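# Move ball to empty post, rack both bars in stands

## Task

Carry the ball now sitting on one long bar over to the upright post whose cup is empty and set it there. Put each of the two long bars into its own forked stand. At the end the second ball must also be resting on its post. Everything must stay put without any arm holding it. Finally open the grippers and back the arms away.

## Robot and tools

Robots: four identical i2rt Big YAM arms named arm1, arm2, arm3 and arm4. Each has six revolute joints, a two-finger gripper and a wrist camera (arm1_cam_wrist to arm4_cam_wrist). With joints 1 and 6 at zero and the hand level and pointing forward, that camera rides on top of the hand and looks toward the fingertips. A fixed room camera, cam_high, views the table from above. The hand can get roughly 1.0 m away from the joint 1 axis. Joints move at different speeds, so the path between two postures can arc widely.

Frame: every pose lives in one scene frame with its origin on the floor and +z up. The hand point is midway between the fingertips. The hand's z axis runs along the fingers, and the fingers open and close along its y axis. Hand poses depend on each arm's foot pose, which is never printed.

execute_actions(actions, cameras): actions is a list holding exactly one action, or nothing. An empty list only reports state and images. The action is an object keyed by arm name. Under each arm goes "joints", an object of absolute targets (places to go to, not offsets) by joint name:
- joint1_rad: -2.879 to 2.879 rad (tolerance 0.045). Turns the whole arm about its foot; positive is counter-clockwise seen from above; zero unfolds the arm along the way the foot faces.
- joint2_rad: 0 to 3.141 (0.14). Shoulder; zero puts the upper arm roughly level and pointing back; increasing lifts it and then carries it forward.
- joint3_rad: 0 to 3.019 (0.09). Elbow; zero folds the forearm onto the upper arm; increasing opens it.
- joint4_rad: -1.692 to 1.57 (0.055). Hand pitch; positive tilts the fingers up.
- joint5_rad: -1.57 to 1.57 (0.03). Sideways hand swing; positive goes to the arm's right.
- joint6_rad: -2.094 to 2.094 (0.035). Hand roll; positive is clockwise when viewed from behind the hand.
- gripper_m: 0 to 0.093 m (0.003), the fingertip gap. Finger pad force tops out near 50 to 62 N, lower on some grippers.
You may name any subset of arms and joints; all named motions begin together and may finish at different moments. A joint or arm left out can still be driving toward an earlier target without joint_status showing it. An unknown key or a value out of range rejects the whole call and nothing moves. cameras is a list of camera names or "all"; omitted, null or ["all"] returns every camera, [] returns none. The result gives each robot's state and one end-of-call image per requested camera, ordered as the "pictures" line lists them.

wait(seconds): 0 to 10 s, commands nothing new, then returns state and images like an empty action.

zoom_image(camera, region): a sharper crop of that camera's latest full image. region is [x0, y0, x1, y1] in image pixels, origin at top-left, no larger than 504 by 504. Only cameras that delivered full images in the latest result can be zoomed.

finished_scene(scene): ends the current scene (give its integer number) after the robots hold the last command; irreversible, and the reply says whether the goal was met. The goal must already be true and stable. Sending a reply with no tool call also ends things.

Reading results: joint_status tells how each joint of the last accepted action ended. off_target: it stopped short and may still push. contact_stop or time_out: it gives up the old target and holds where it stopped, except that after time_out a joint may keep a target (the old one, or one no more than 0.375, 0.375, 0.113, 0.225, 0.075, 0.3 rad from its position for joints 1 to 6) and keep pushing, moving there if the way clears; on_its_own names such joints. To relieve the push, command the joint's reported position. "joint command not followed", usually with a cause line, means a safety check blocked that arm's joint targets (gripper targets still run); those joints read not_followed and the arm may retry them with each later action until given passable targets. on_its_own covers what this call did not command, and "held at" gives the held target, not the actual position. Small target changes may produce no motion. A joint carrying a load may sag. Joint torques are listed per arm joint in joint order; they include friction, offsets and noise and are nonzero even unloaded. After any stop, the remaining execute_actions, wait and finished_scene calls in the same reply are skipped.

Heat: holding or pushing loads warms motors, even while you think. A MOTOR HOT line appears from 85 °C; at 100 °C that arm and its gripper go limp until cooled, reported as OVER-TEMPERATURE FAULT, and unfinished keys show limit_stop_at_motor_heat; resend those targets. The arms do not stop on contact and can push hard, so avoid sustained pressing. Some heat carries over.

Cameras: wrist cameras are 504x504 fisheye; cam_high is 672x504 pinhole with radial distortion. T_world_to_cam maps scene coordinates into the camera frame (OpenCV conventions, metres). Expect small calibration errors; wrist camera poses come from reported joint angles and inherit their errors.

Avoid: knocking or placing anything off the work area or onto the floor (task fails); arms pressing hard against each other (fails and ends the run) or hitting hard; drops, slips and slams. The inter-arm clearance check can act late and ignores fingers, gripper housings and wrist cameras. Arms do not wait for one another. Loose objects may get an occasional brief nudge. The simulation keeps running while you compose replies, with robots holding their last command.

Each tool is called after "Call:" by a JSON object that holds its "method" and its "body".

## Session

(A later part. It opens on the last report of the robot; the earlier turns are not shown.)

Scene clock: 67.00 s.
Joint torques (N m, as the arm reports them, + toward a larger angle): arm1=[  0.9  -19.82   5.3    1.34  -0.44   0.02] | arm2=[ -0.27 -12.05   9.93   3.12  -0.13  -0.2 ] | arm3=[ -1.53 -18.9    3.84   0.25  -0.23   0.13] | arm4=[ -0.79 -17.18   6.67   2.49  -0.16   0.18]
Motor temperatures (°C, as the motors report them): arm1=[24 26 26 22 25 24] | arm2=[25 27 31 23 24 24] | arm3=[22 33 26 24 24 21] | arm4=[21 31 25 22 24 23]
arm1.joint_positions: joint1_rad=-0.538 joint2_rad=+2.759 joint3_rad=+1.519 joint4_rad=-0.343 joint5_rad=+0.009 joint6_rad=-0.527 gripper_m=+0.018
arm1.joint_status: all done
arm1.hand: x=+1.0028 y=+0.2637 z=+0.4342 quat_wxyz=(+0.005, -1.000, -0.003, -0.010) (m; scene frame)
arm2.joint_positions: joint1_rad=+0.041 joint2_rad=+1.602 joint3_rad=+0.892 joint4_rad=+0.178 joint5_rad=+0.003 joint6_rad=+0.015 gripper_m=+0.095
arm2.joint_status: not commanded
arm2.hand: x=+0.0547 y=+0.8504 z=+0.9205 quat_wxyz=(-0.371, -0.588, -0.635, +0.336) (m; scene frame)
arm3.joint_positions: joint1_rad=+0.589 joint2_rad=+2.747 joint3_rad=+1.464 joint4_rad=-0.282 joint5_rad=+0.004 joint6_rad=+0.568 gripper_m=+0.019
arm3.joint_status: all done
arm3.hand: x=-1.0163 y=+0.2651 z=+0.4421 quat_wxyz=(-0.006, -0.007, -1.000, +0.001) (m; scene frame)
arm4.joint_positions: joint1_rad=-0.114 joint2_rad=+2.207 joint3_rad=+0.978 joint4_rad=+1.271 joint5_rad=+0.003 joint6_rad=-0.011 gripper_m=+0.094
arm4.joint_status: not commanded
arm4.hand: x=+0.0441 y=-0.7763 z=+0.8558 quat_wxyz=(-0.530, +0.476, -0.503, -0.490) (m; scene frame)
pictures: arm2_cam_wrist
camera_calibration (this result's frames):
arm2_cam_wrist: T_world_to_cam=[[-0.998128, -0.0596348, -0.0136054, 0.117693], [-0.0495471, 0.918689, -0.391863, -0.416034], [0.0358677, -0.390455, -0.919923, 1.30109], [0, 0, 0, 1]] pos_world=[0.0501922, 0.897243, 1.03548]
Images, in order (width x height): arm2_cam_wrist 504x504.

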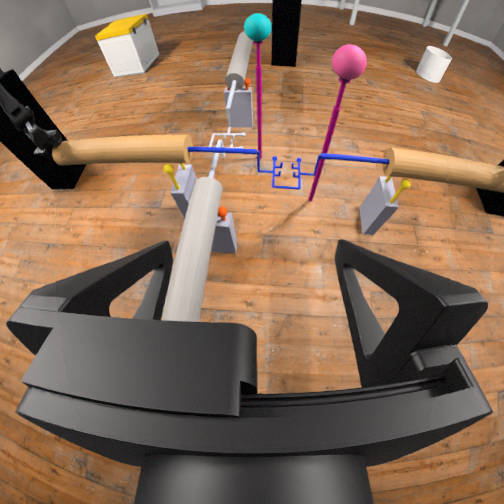

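Call:
{"method": "execute_actions", "body": {"actions": [{"arm1":{"joints":{"gripper_m":0.09}},"arm3":{"joints":{"gripper_m":0.09}}}], "cameras": ["arm2_cam_wrist","cam_high"]}}

Scene clock: 67.80 s.
Joint torques (N m, as the arm reports them, + toward a larger angle): arm1=[  0.97 -20.04   5.22   1.34  -0.23   0.01] | arm2=[ -0.18 -12.     9.97   3.15  -0.14  -0.2 ] | arm3=[ -1.75 -18.92   3.88   0.29  -0.11   0.13] | arm4=[ -0.23 -17.8    6.56   2.4   -0.16   0.2 ]
Motor temperatures (°C, as the motors report them): arm1=[24 27 26 22 25 24] | arm2=[25 27 31 23 24 24] | arm3=[22 33 26 24 24 21] | arm4=[21 31 25 22 24 23]
arm1.joint_positions: joint1_rad=-0.538 joint2_rad=+2.759 joint3_rad=+1.520 joint4_rad=-0.343 joint5_rad=+0.002 joint6_rad=-0.527 gripper_m=+0.090
arm1.joint_status: all done
arm1.hand: x=+1.0014 y=+0.2631 z=+0.4343 quat_wxyz=(+0.002, -1.000, -0.003, -0.008) (m; scene frame)
arm2.joint_positions: joint1_rad=+0.041 joint2_rad=+1.602 joint3_rad=+0.892 joint4_rad=+0.178 joint5_rad=+0.003 joint6_rad=+0.015 gripper_m=+0.095
arm2.joint_status: not commanded
arm2.hand: x=+0.0547 y=+0.8504 z=+0.9205 quat_wxyz=(-0.371, -0.588, -0.635, +0.336) (m; scene frame)
arm3.joint_positions: joint1_rad=+0.589 joint2_rad=+2.747 joint3_rad=+1.464 joint4_rad=-0.283 joint5_rad=+0.002 joint6_rad=+0.568 gripper_m=+0.090
arm3.joint_status: all done
arm3.hand: x=-1.0167 y=+0.2654 z=+0.4421 quat_wxyz=(-0.005, -0.007, -1.000, +0.000) (m; scene frame)
arm4.joint_positions: joint1_rad=-0.114 joint2_rad=+2.207 joint3_rad=+0.978 joint4_rad=+1.271 joint5_rad=+0.003 joint6_rad=-0.011 gripper_m=+0.094
arm4.joint_status: not commanded
arm4.hand: x=+0.0441 y=-0.7763 z=+0.8558 quat_wxyz=(-0.530, +0.476, -0.503, -0.490) (m; scene frame)
pictures: arm2_cam_wrist, cam_high
camera_calibration (this result's frames):
arm2_cam_wrist: T_world_to_cam=[[-0.998128, -0.0596348, -0.0136054, 0.117693], [-0.0495471, 0.918689, -0.391863, -0.416034], [0.0358677, -0.390455, -0.919923, 1.30109], [0, 0, 0, 1]] pos_world=[0.0501922, 0.897243, 1.03548]
Images, in order (width x height): arm2_cam_wrist 504x504, cam_high 672x504.

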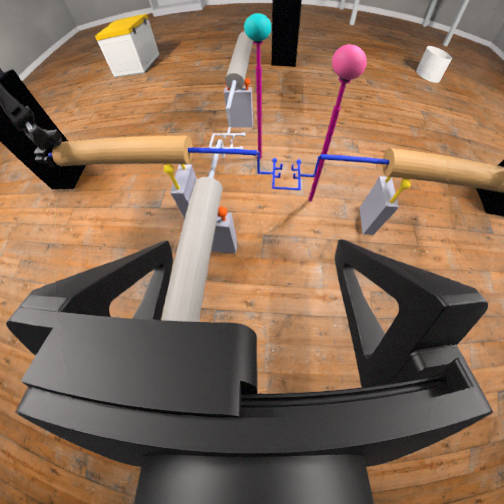

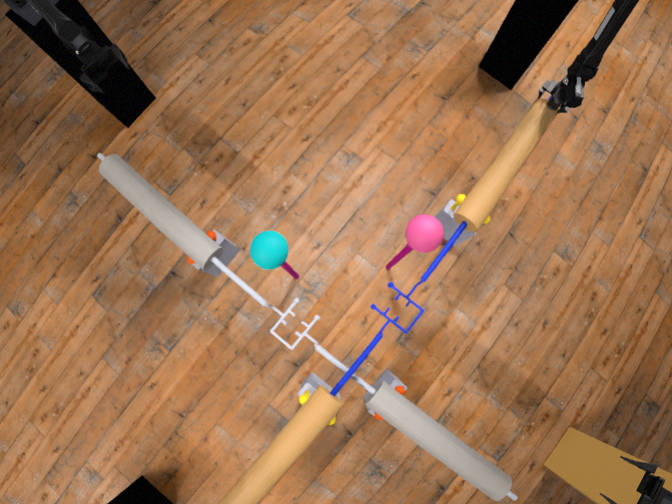

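Call:
{"method": "execute_actions", "body": {"actions": [{"arm1":{"joints":{"joint2_rad":1.9,"joint3_rad":1.1,"joint4_rad":-0.8}},"arm3":{"joints":{"joint2_rad":1.9,"joint3_rad":1.1,"joint4_rad":-0.8}}}]}}

Scene clock: 69.57 s.
Joint torques (N m, as the arm reports them, + toward a larger angle): arm1=[  0.89 -14.99   6.34   0.16  -0.23   0.02] | arm2=[ -0.19 -11.9    9.96   3.14  -0.12  -0.2 ] | arm3=[ -1.43 -14.51   6.33   0.32  -0.11   0.13] | arm4=[ -0.79 -16.99   6.61   2.6   -0.11   0.2 ]
Motor temperatures (°C, as the motors report them): arm1=[24 27 26 22 25 24] | arm2=[25 27 31 23 24 24] | arm3=[22 33 25 24 24 21] | arm4=[21 31 25 22 24 23]
arm1.joint_positions: joint1_rad=-0.538 joint2_rad=+1.890 joint3_rad=+1.106 joint4_rad=-0.788 joint5_rad=+0.002 joint6_rad=-0.527 gripper_m=+0.090
arm1.joint_status: all done
arm1.hand: x=+1.0384 y=+0.2377 z=+0.7858 quat_wxyz=(+0.005, -1.000, -0.003, -0.004) (m; scene frame)
arm2.joint_positions: joint1_rad=+0.041 joint2_rad=+1.602 joint3_rad=+0.892 joint4_rad=+0.178 joint5_rad=+0.003 joint6_rad=+0.015 gripper_m=+0.095
arm2.joint_status: not commanded
arm2.hand: x=+0.0547 y=+0.8504 z=+0.9205 quat_wxyz=(-0.371, -0.588, -0.635, +0.336) (m; scene frame)
arm3.joint_positions: joint1_rad=+0.589 joint2_rad=+1.879 joint3_rad=+1.107 joint4_rad=-0.793 joint5_rad=+0.002 joint6_rad=+0.568 gripper_m=+0.090
arm3.joint_status: all done
arm3.hand: x=-1.0442 y=+0.2498 z=+0.7992 quat_wxyz=(-0.005, -0.007, -1.000, +0.000) (m; scene frame)
arm4.joint_positions: joint1_rad=-0.114 joint2_rad=+2.207 joint3_rad=+0.978 joint4_rad=+1.271 joint5_rad=+0.003 joint6_rad=-0.011 gripper_m=+0.094
arm4.joint_status: not commanded
arm4.hand: x=+0.0441 y=-0.7763 z=+0.8558 quat_wxyz=(-0.530, +0.476, -0.503, -0.490) (m; scene frame)
pictures: arm1_cam_wrist, arm2_cam_wrist, arm3_cam_wrist, arm4_cam_wrist, cam_high
camera_calibration (this result's frames):
arm1_cam_wrist: T_world_to_cam=[[-0.00540512, 0.999932, 0.0103576, -0.241397], [0.801567, -0.00186039, 0.597902, -1.29879], [0.597881, 0.011534, -0.801502, 0.129844], [0, 0, 0, 1]] pos_world=[0.962135, 0.237466, 0.883122]
arm2_cam_wrist: T_world_to_cam=[[-0.998128, -0.0596348, -0.0136054, 0.117693], [-0.0495471, 0.918689, -0.391863, -0.416034], [0.0358677, -0.390455, -0.919923, 1.30109], [0, 0, 0, 1]] pos_world=[0.0501922, 0.897243, 1.03548]
arm3_cam_wrist: T_world_to_cam=[[-0.0153312, -0.99988, 0.00223039, 0.232932], [-0.820412, 0.0138544, 0.571605, -1.30849], [-0.571567, 0.00693353, -0.820526, 0.180083], [0, 0, 0, 1]] pos_world=[-0.967002, 0.249784, 0.895183]
arm4_cam_wrist: T_world_to_cam=[[0.997788, -0.0661312, 0.0068261, -0.103225], [-0.0298969, -0.538037, -0.842391, 0.309745], [0.059381, 0.840323, -0.538823, 1.23588], [0, 0, 0, 1]] pos_world=[0.0388686, -0.878714, 0.927554]
Images, in order (width x height): arm1_cam_wrist 504x504, arm2_cam_wrist 504x504, arm3_cam_wrist 504x504, arm4_cam_wrist 504x504, cam_high 672x504.

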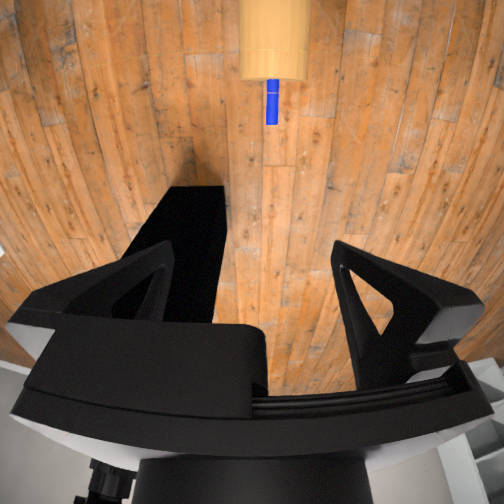

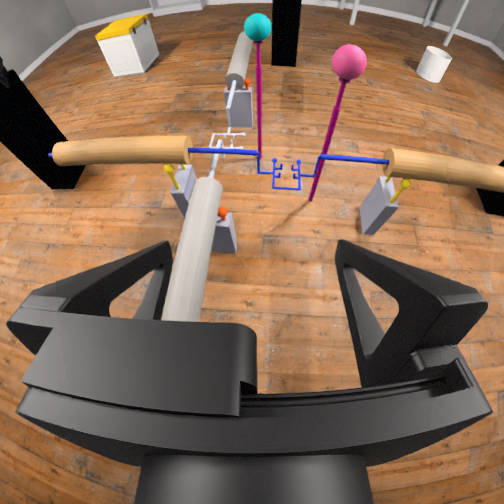

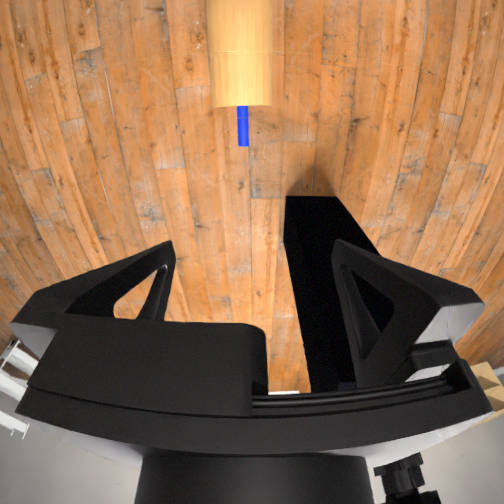

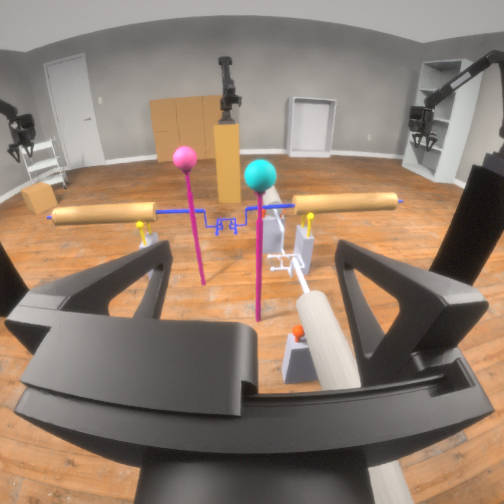

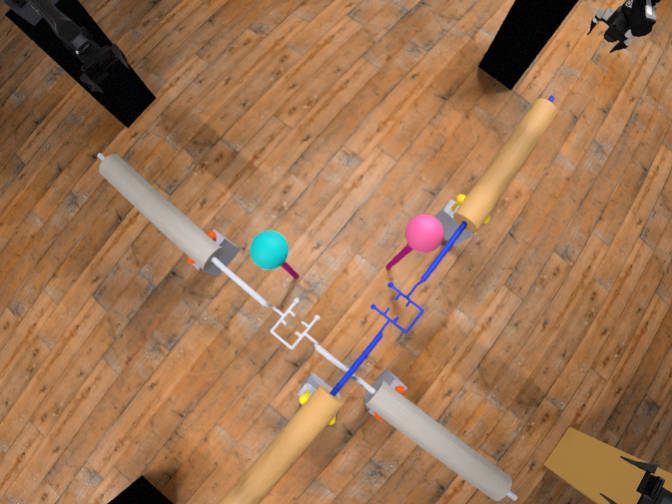

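Call:
{"method": "zoom_image", "body": {"camera": "cam_high", "region": [170, 180, 500, 440]}}

Region (170, 180, 500, 440) of cam_high's 672x504 image, scaled by 1.527, with more detail than that image has; it fills the top 397 rows of this view, and the rest is white.

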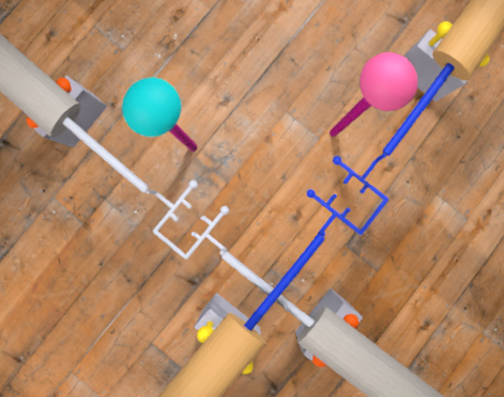

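Both bars are seated between their prongs and both balls are on posts.

Call:
{"method": "finished_scene", "body": {"scene": 1}}

The scene is finished: the task was done.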